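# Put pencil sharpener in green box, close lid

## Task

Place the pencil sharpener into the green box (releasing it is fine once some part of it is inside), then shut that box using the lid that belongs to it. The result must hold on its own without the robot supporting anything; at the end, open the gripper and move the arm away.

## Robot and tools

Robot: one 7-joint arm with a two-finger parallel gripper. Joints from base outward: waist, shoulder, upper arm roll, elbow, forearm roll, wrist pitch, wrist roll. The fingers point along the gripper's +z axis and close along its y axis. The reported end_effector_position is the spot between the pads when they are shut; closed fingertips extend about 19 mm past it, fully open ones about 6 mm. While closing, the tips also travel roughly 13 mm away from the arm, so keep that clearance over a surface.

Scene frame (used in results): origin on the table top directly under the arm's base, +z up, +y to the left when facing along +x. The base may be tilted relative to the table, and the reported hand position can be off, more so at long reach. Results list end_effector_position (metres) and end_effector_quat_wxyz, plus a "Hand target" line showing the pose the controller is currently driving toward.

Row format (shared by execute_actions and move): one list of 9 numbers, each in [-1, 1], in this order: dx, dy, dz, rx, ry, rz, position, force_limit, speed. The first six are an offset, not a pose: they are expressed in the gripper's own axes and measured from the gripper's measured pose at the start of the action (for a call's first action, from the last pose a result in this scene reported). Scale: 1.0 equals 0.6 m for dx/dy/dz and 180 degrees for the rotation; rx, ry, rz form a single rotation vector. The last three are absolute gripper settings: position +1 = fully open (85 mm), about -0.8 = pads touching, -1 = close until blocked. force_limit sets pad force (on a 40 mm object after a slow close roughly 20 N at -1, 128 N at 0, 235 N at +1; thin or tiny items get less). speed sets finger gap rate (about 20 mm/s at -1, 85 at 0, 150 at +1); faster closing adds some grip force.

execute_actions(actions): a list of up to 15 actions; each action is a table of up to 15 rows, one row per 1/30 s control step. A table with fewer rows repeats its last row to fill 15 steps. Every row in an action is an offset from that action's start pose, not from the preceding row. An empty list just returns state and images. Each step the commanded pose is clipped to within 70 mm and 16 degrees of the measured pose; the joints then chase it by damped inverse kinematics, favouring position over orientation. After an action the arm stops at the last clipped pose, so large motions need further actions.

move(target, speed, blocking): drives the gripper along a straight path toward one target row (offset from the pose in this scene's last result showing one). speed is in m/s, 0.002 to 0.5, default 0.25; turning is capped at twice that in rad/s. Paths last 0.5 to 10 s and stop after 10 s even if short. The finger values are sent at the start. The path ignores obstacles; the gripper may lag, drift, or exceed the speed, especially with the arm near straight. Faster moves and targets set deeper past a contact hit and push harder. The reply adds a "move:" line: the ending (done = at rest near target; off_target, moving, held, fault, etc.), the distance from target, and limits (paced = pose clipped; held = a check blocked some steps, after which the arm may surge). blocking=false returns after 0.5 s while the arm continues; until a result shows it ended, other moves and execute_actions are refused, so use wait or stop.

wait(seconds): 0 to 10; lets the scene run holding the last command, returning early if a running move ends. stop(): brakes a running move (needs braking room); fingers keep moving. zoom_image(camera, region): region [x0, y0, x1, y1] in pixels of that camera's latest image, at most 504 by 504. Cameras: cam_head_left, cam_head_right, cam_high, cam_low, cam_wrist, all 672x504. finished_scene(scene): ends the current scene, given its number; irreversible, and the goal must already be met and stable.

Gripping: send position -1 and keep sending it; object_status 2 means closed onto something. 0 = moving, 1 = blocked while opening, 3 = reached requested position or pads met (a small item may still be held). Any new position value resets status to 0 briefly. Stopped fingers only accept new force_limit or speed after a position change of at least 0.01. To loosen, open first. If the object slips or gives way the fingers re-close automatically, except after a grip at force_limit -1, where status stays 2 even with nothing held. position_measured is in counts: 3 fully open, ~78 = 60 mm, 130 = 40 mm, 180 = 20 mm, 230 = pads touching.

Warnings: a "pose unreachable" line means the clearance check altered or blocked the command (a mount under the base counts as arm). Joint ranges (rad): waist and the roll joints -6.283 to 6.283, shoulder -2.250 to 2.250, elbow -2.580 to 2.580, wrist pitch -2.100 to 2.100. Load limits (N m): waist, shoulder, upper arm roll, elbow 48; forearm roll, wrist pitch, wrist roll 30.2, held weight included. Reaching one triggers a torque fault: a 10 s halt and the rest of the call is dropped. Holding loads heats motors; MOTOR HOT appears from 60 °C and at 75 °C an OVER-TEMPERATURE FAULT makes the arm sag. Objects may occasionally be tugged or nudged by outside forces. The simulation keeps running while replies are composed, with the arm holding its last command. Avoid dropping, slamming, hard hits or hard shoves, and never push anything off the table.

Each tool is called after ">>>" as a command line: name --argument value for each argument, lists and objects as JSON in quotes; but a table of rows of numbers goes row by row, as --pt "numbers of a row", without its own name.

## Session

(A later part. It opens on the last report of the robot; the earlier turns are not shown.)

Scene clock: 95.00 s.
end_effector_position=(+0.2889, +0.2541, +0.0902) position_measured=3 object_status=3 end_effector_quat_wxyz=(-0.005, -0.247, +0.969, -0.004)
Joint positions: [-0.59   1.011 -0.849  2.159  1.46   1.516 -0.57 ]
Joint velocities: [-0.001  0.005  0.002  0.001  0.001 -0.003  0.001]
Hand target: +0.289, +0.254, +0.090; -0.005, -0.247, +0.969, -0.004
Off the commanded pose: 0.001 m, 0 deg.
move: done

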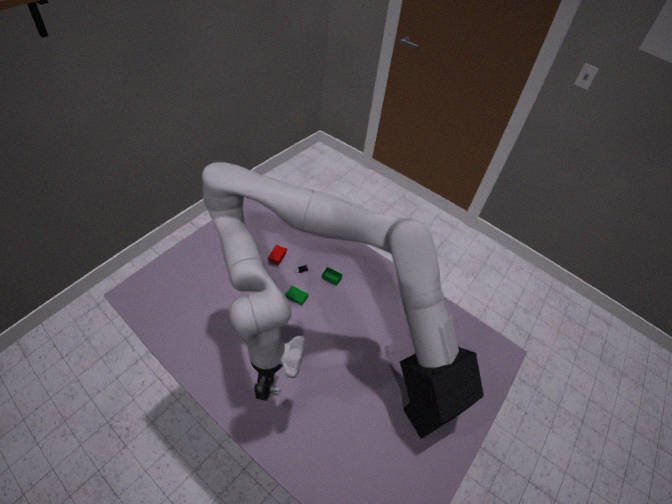

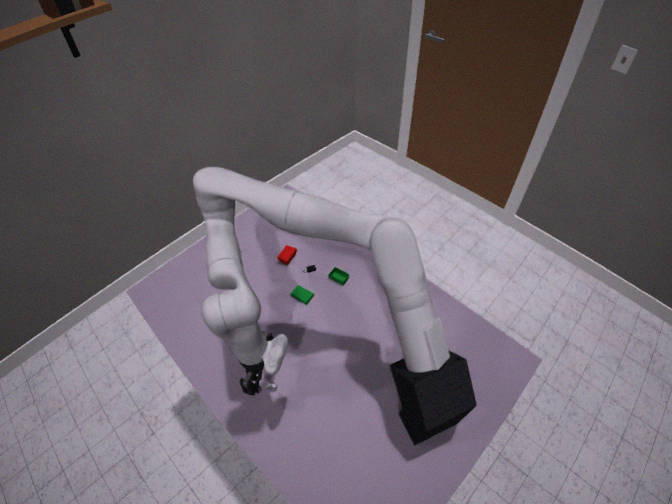

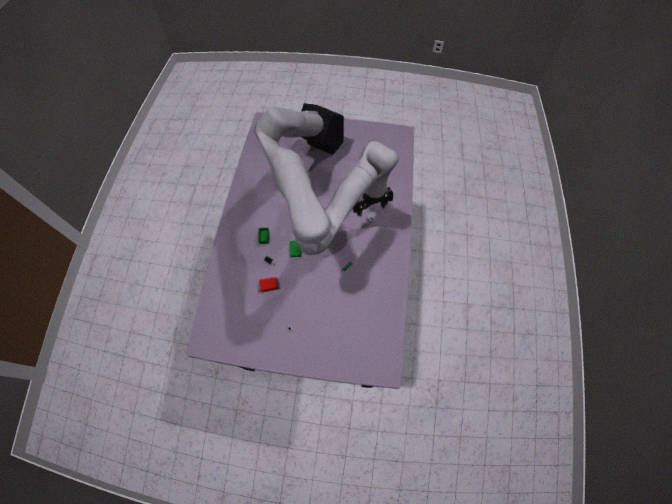

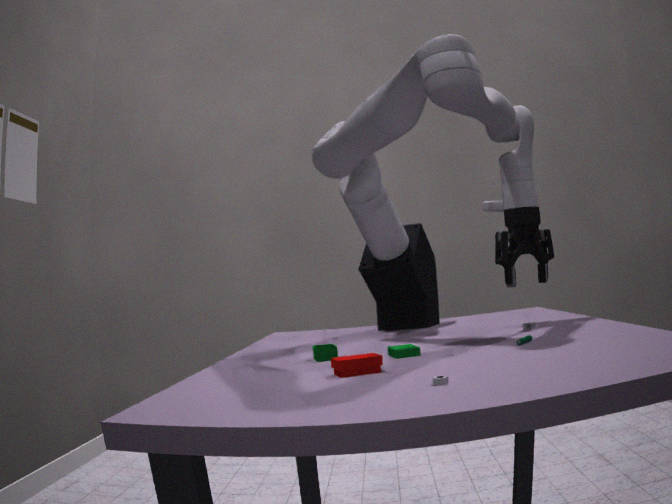

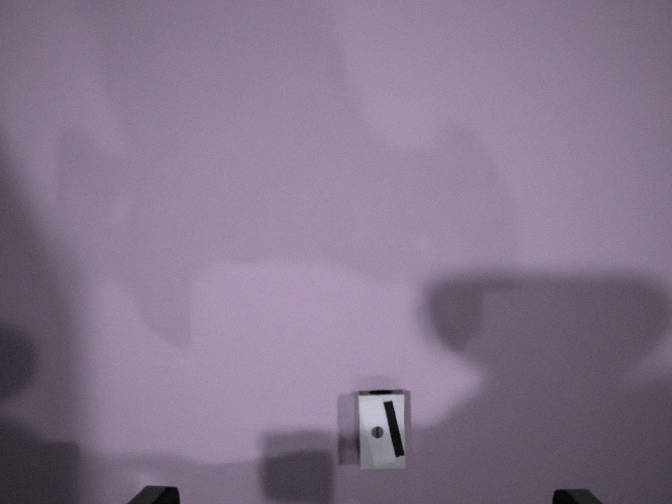

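>>> move --target '[0.017,0.006,0.1145,0,0,0,1,0,0]' --speed 0.08

>>> execute_actions --actions '[[[0,0,0,0,0,0,-1,-0.6,-0.3]],[[0,0,0,0,0,0,-1,-0.6,-0.3]],[[0,0,0,0,0,0,-1,-0.6,-0.3]],[[0,0,0,0,0,0,-1,-0.6,-0.3]]]'

Scene clock: 101.93 s.
end_effector_position=(+0.2780, +0.2520, +0.0217) position_measured=3 object_status=3 end_effector_quat_wxyz=(-0.005, -0.247, +0.969, -0.004)
Joint positions: [-0.52   1.132 -0.744  2.162  1.648  1.473 -0.614]
Joint velocities: [ 0.001  0.003  0.001 -0.001  0.001 -0.001  0.003]
Hand target: +0.278, +0.252, +0.022; -0.005, -0.247, +0.969, -0.004
Off the commanded pose: 0.000 m, 0 deg.
move: done

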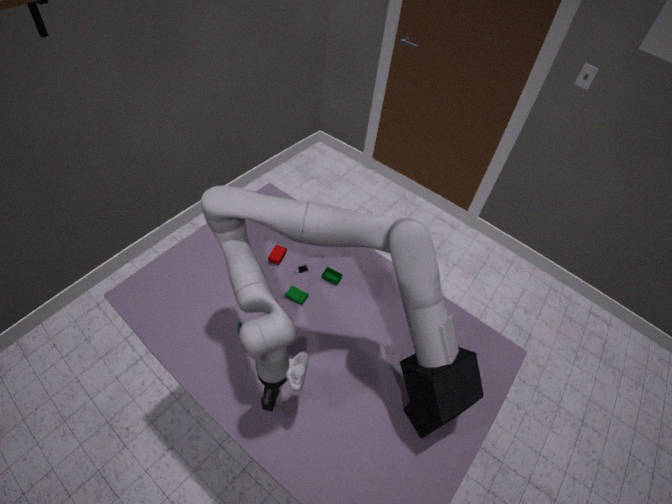

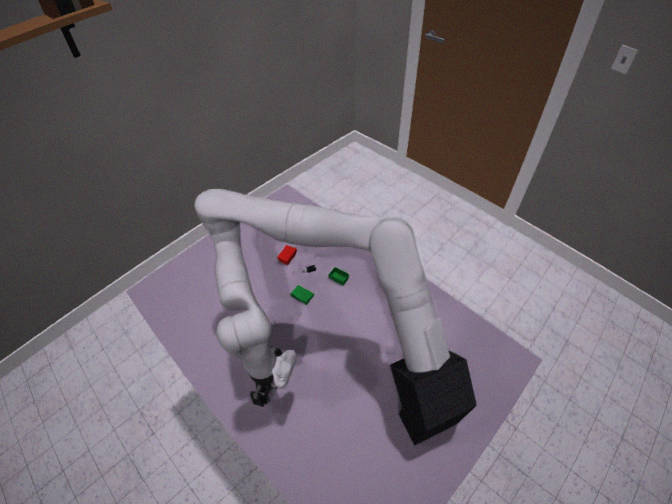

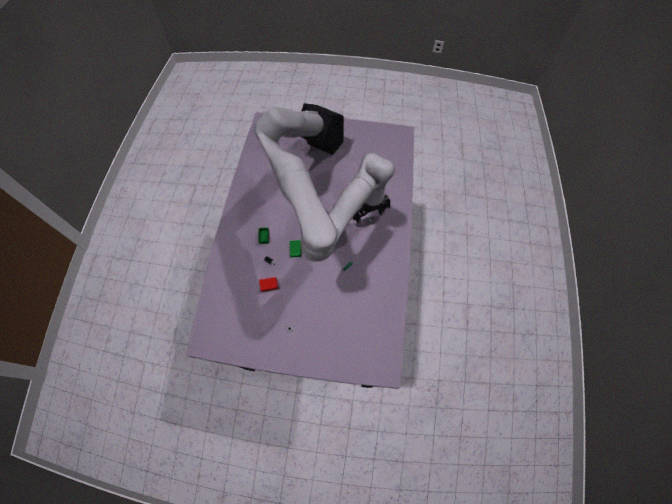

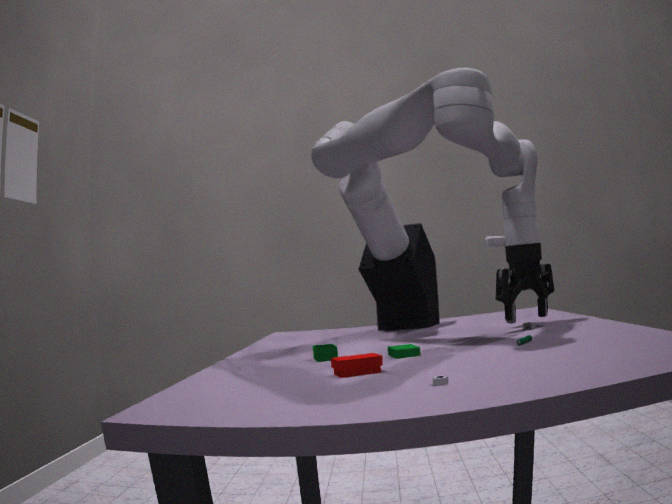

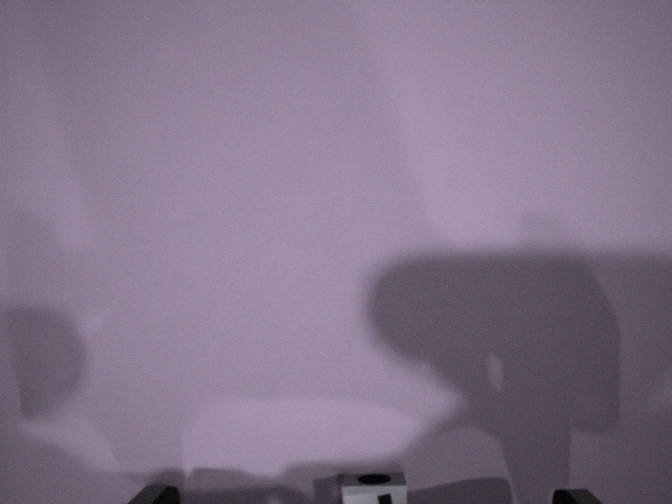

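Scene clock: 103.93 s.
end_effector_position=(+0.2780, +0.2521, +0.0219) position_measured=198 object_status=2 end_effector_quat_wxyz=(-0.005, -0.247, +0.969, -0.004)
Joint positions: [-0.52   1.132 -0.745  2.162  1.648  1.473 -0.614]
Joint velocities: [-0.     0.     0.    -0.    -0.     0.001 -0.001]
Hand target: +0.278, +0.252, +0.022; -0.005, -0.247, +0.969, -0.004
Off the commanded pose: 0.000 m, 0 deg.

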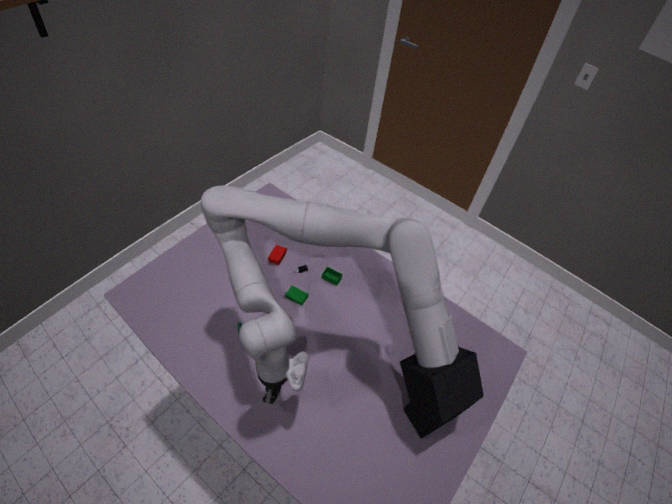

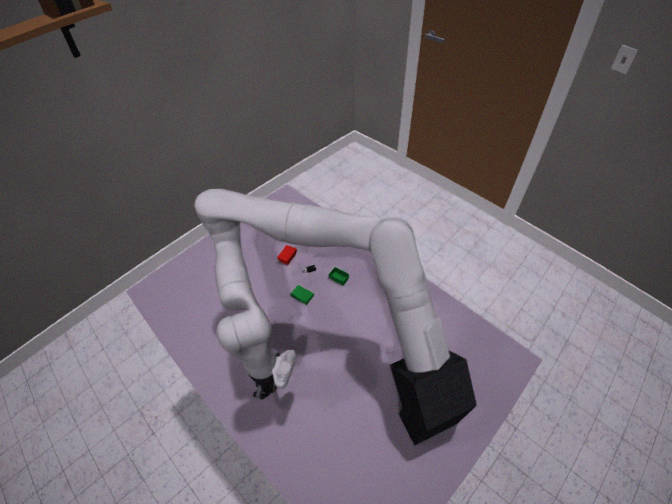

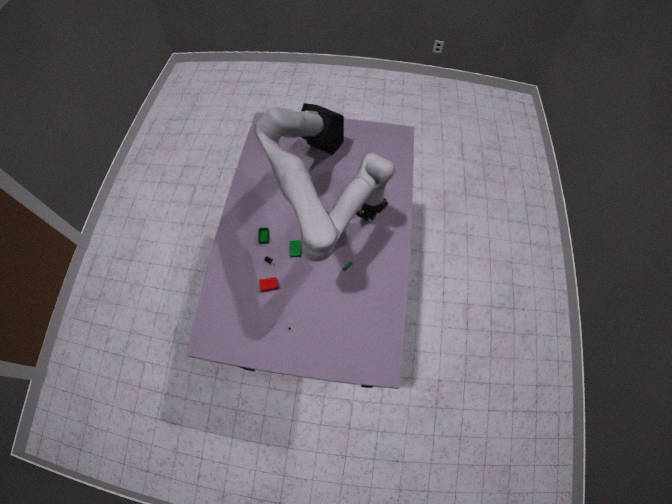

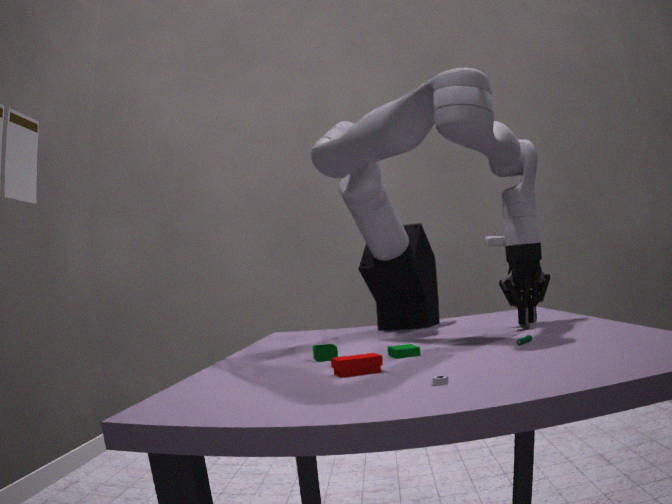

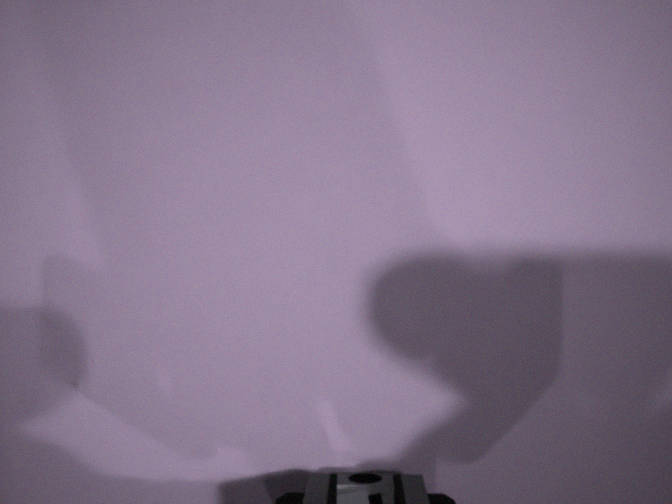

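>>> move --target '[0,0,-0.1,0,0,0,-1,-0.6,-0.3]' --speed 0.12

>>> move --target '[0.1167,-0.665,0,0,0,0.1,-1,-0.6,-0.3]' --speed 0.2

Scene clock: 112.27 s.
end_effector_position=(+0.2783, +0.2523, +0.0817) position_measured=198 object_status=2 end_effector_quat_wxyz=(-0.005, -0.247, +0.969, -0.004)
Joint positions: [-0.598  1.042 -0.835  2.175  1.484  1.515 -0.612]
Joint velocities: [-0.002 -0.004 -0.002 -0.    -0.001  0.002  0.001]
Hand target: +0.278, +0.252, +0.082; -0.005, -0.247, +0.969, -0.004
Off the commanded pose: 0.000 m, 0 deg.
move: done

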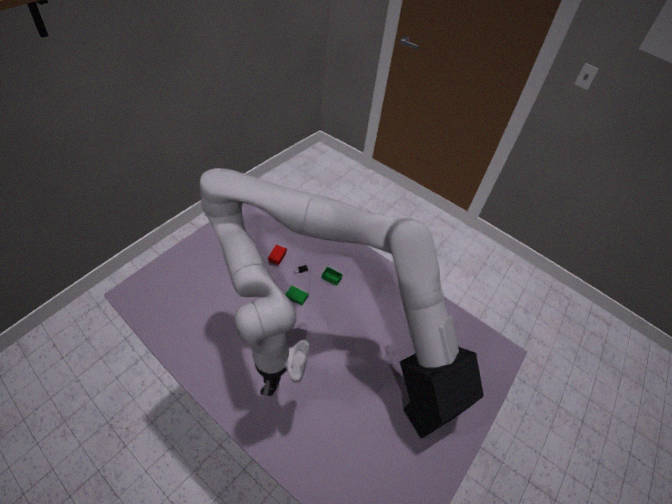

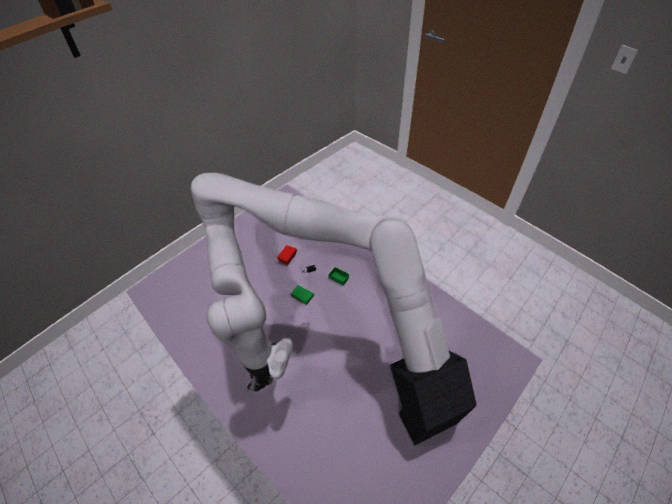

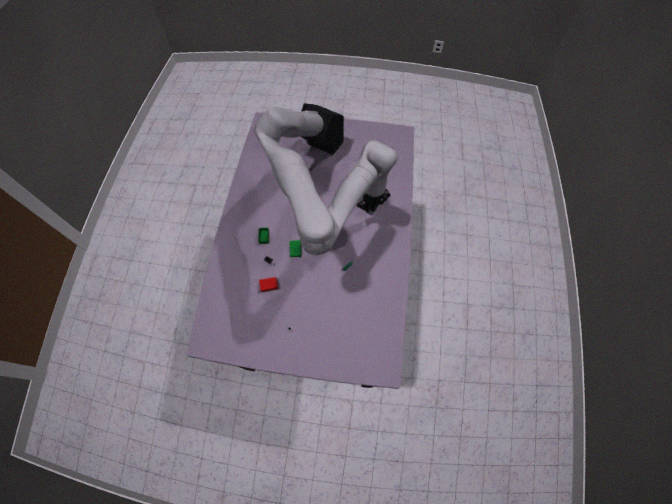

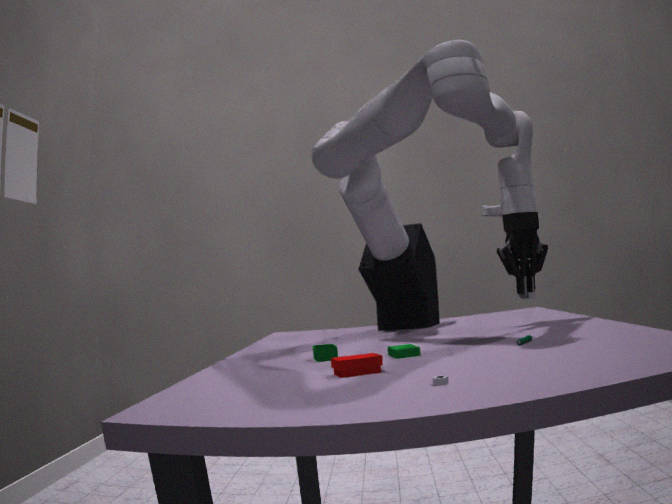

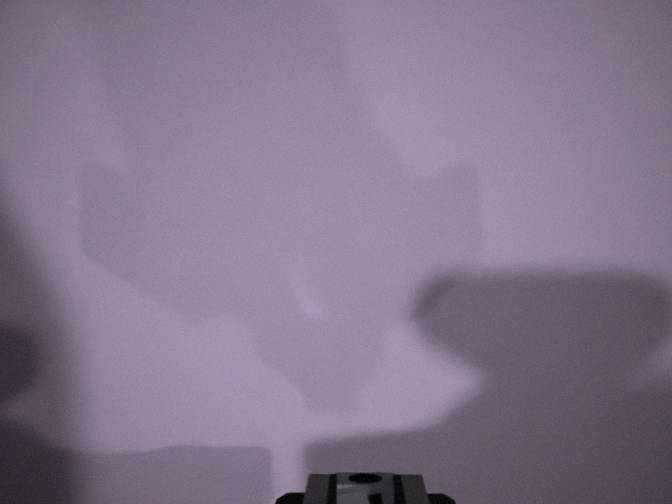

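Scene clock: 115.17 s.
end_effector_position=(+0.4078, -0.1305, +0.0829) position_measured=198 object_status=2 end_effector_quat_wxyz=(-0.006, -0.090, +0.996, -0.002)
Joint positions: [ 0.901 -0.053 -0.73   2.574  2.092  0.301 -0.256]
Joint velocities: [-0.015 -0.     0.039  0.017  0.144  0.002 -0.129]
Hand target: +0.408, -0.131, +0.083; -0.005, -0.090, +0.996, -0.002
Off the commanded pose: 0.002 m, 0 deg.
move: done

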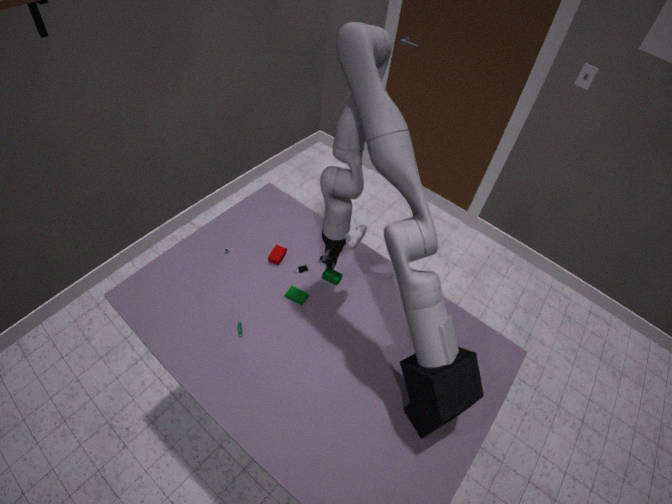

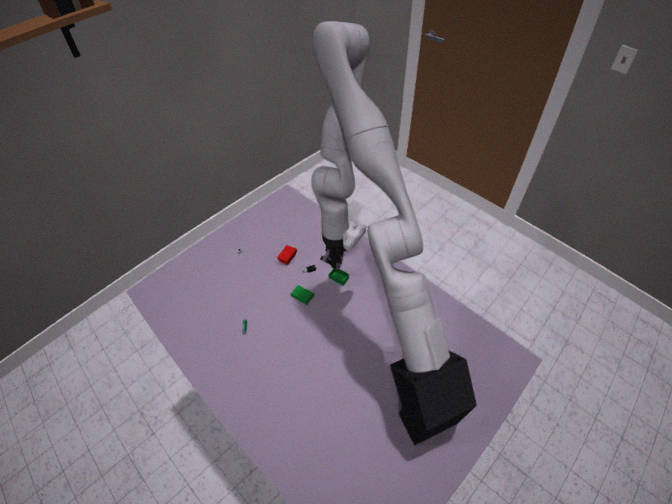

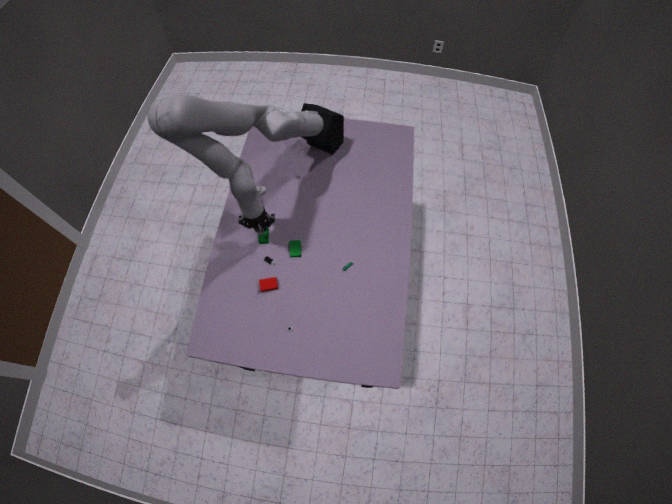

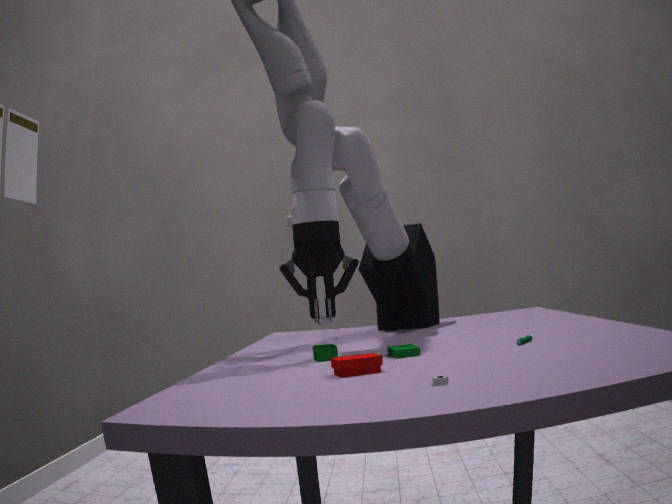

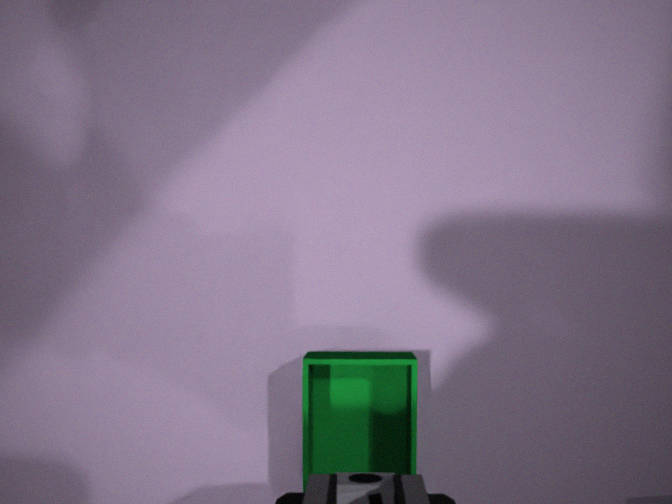

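>>> move --target '[0.008,-0.003,0.068,0,0,0,-1,-0.6,-0.3]' --speed 0.05

>>> execute_actions --actions '[[[0,0,0,0,0,0,1,0,-0.7]],[[0,0,0,0,0,0,1,0,-0.7]],[[0,0,0,0,0,0,1,0,-0.7]]]'

>>> move --target '[0,0,-0.05,0,0,0,1,0,0]' --speed 0.1

Scene clock: 124.20 s.
end_effector_position=(+0.4030, -0.1337, +0.0423) position_measured=198 object_status=2 end_effector_quat_wxyz=(-0.006, -0.090, +0.996, -0.003)
Joint positions: [ 0.879  0.158 -0.744  2.576  2.258  0.507 -0.386]
Joint velocities: [-0.     0.012 -0.    -0.     0.004  0.003 -0.003]
Hand target: +0.403, -0.134, +0.042; -0.006, -0.090, +0.996, -0.003
Off the commanded pose: 0.000 m, 0 deg.
move: done

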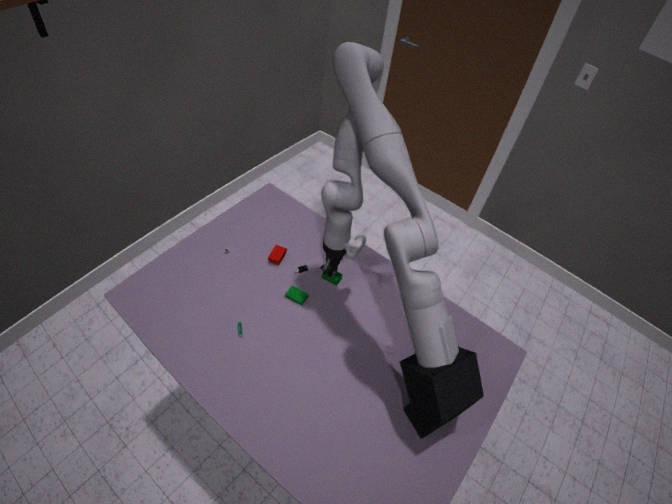

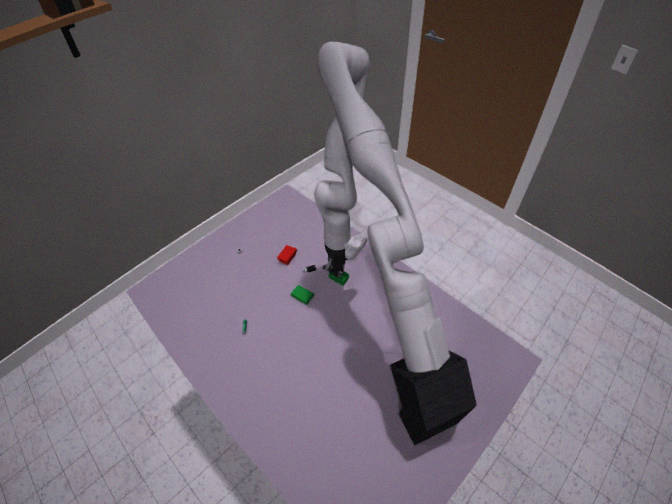

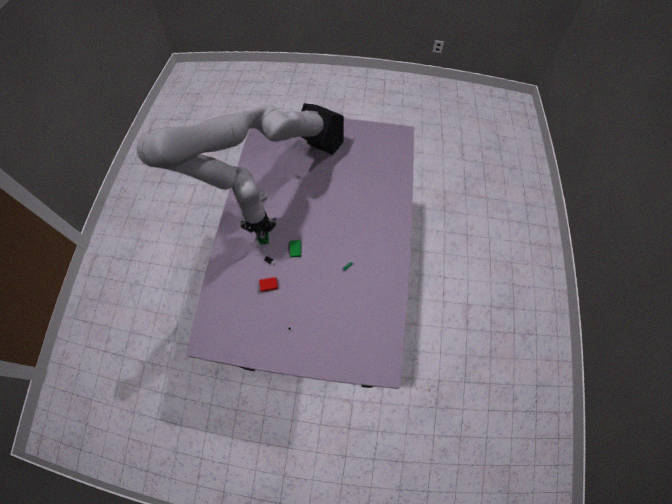

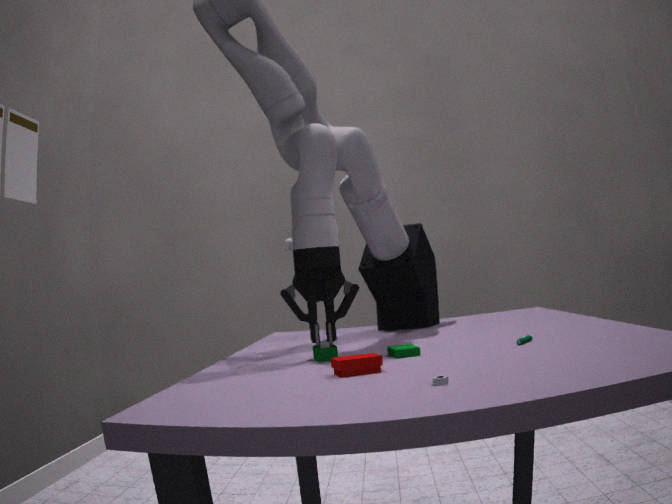

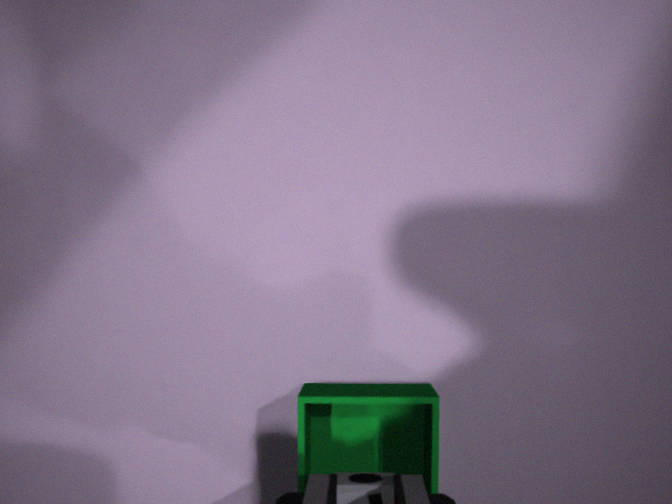

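Scene clock: 125.70 s.
end_effector_position=(+0.4030, -0.1337, +0.0423) position_measured=50 object_status=0 end_effector_quat_wxyz=(-0.006, -0.090, +0.996, -0.003)
Joint positions: [ 0.879  0.158 -0.744  2.576  2.258  0.507 -0.386]
Joint velocities: [-0.     0.     0.001 -0.001 -0.001  0.    -0.001]
Hand target: +0.403, -0.134, +0.042; -0.006, -0.090, +0.996, -0.003
Off the commanded pose: 0.000 m, 0 deg.

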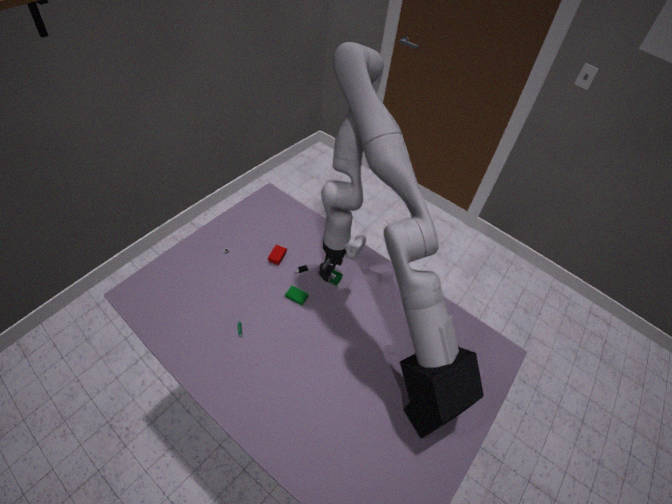

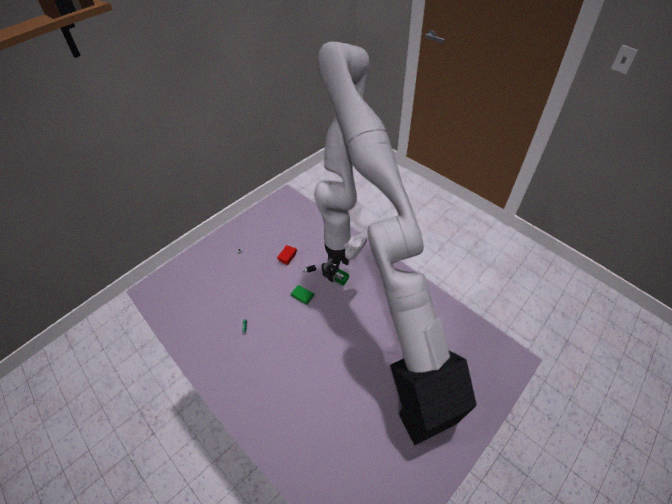

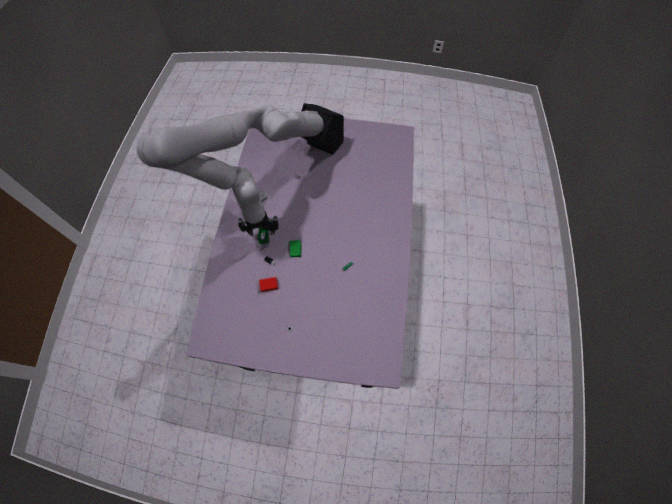

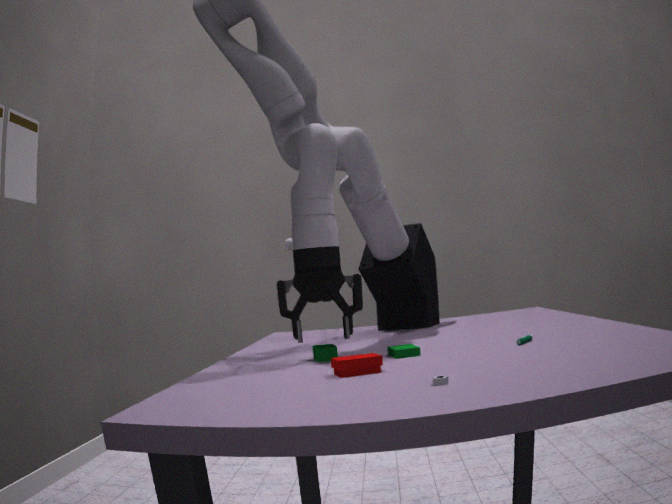

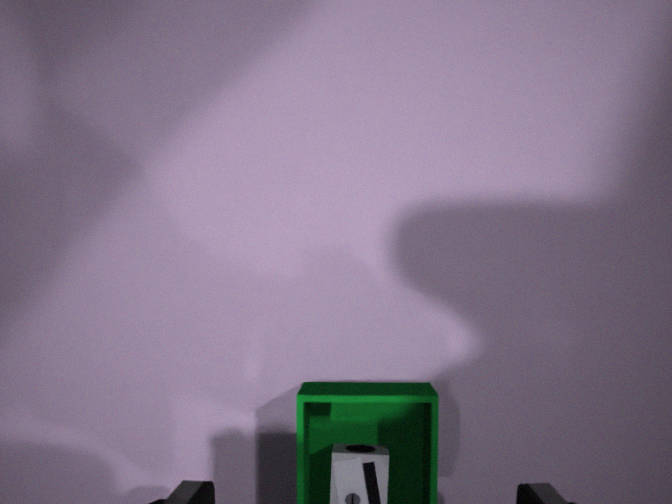

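Scene clock: 126.53 s.
end_effector_position=(+0.4035, -0.1333, +0.0721) position_measured=3 object_status=3 end_effector_quat_wxyz=(-0.008, -0.090, +0.996, -0.002)
Joint positions: [ 0.936  0.004 -0.762  2.58   2.176  0.35  -0.321]
Joint velocities: [ 0.088 -0.012 -0.086  0.001  0.004 -0.001 -0.002]
Hand target: +0.404, -0.133, +0.072; -0.007, -0.090, +0.996, -0.002
Off the commanded pose: 0.000 m, 0 deg.
joint sent to its limit — the command would take joint 4 (elbow) past its upper limit, so that joint was sent only as far as its limit.
move: done

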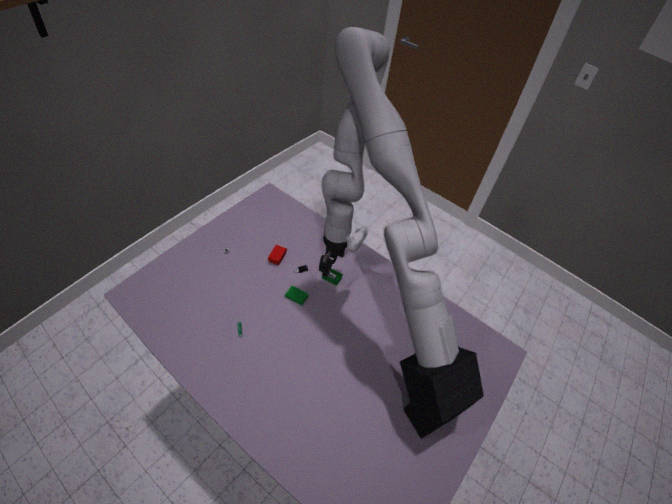

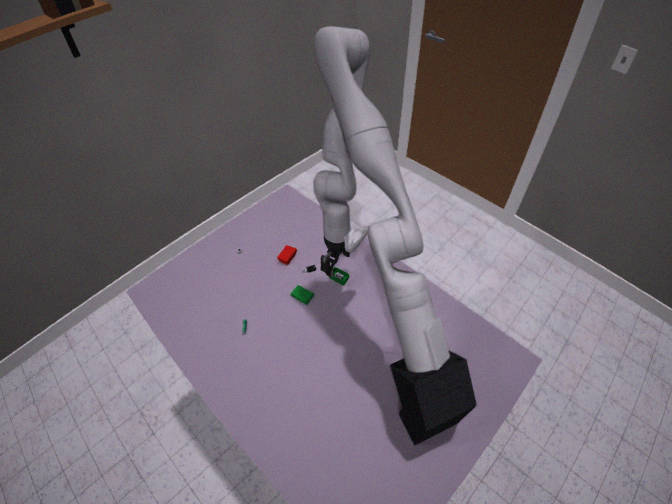

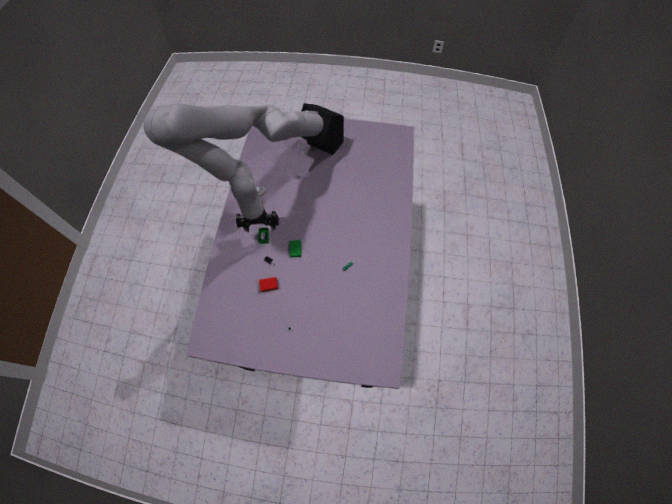

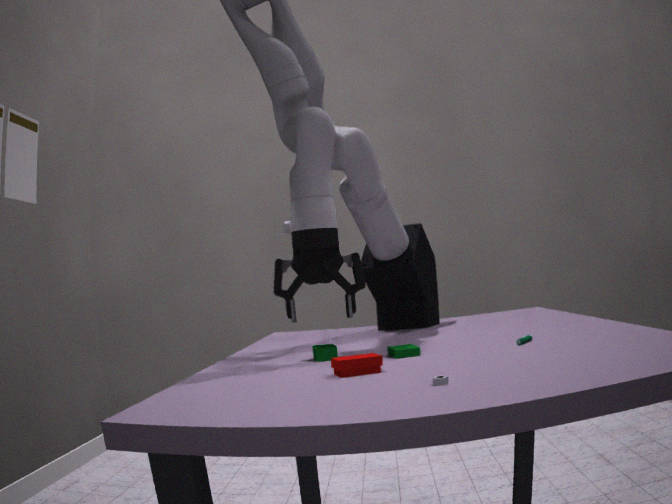

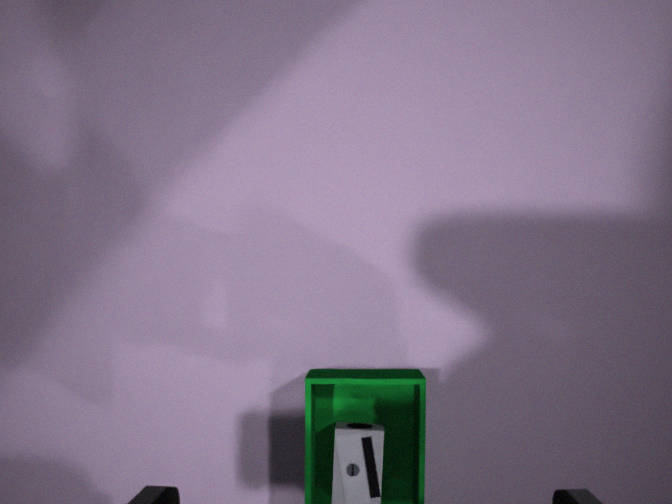

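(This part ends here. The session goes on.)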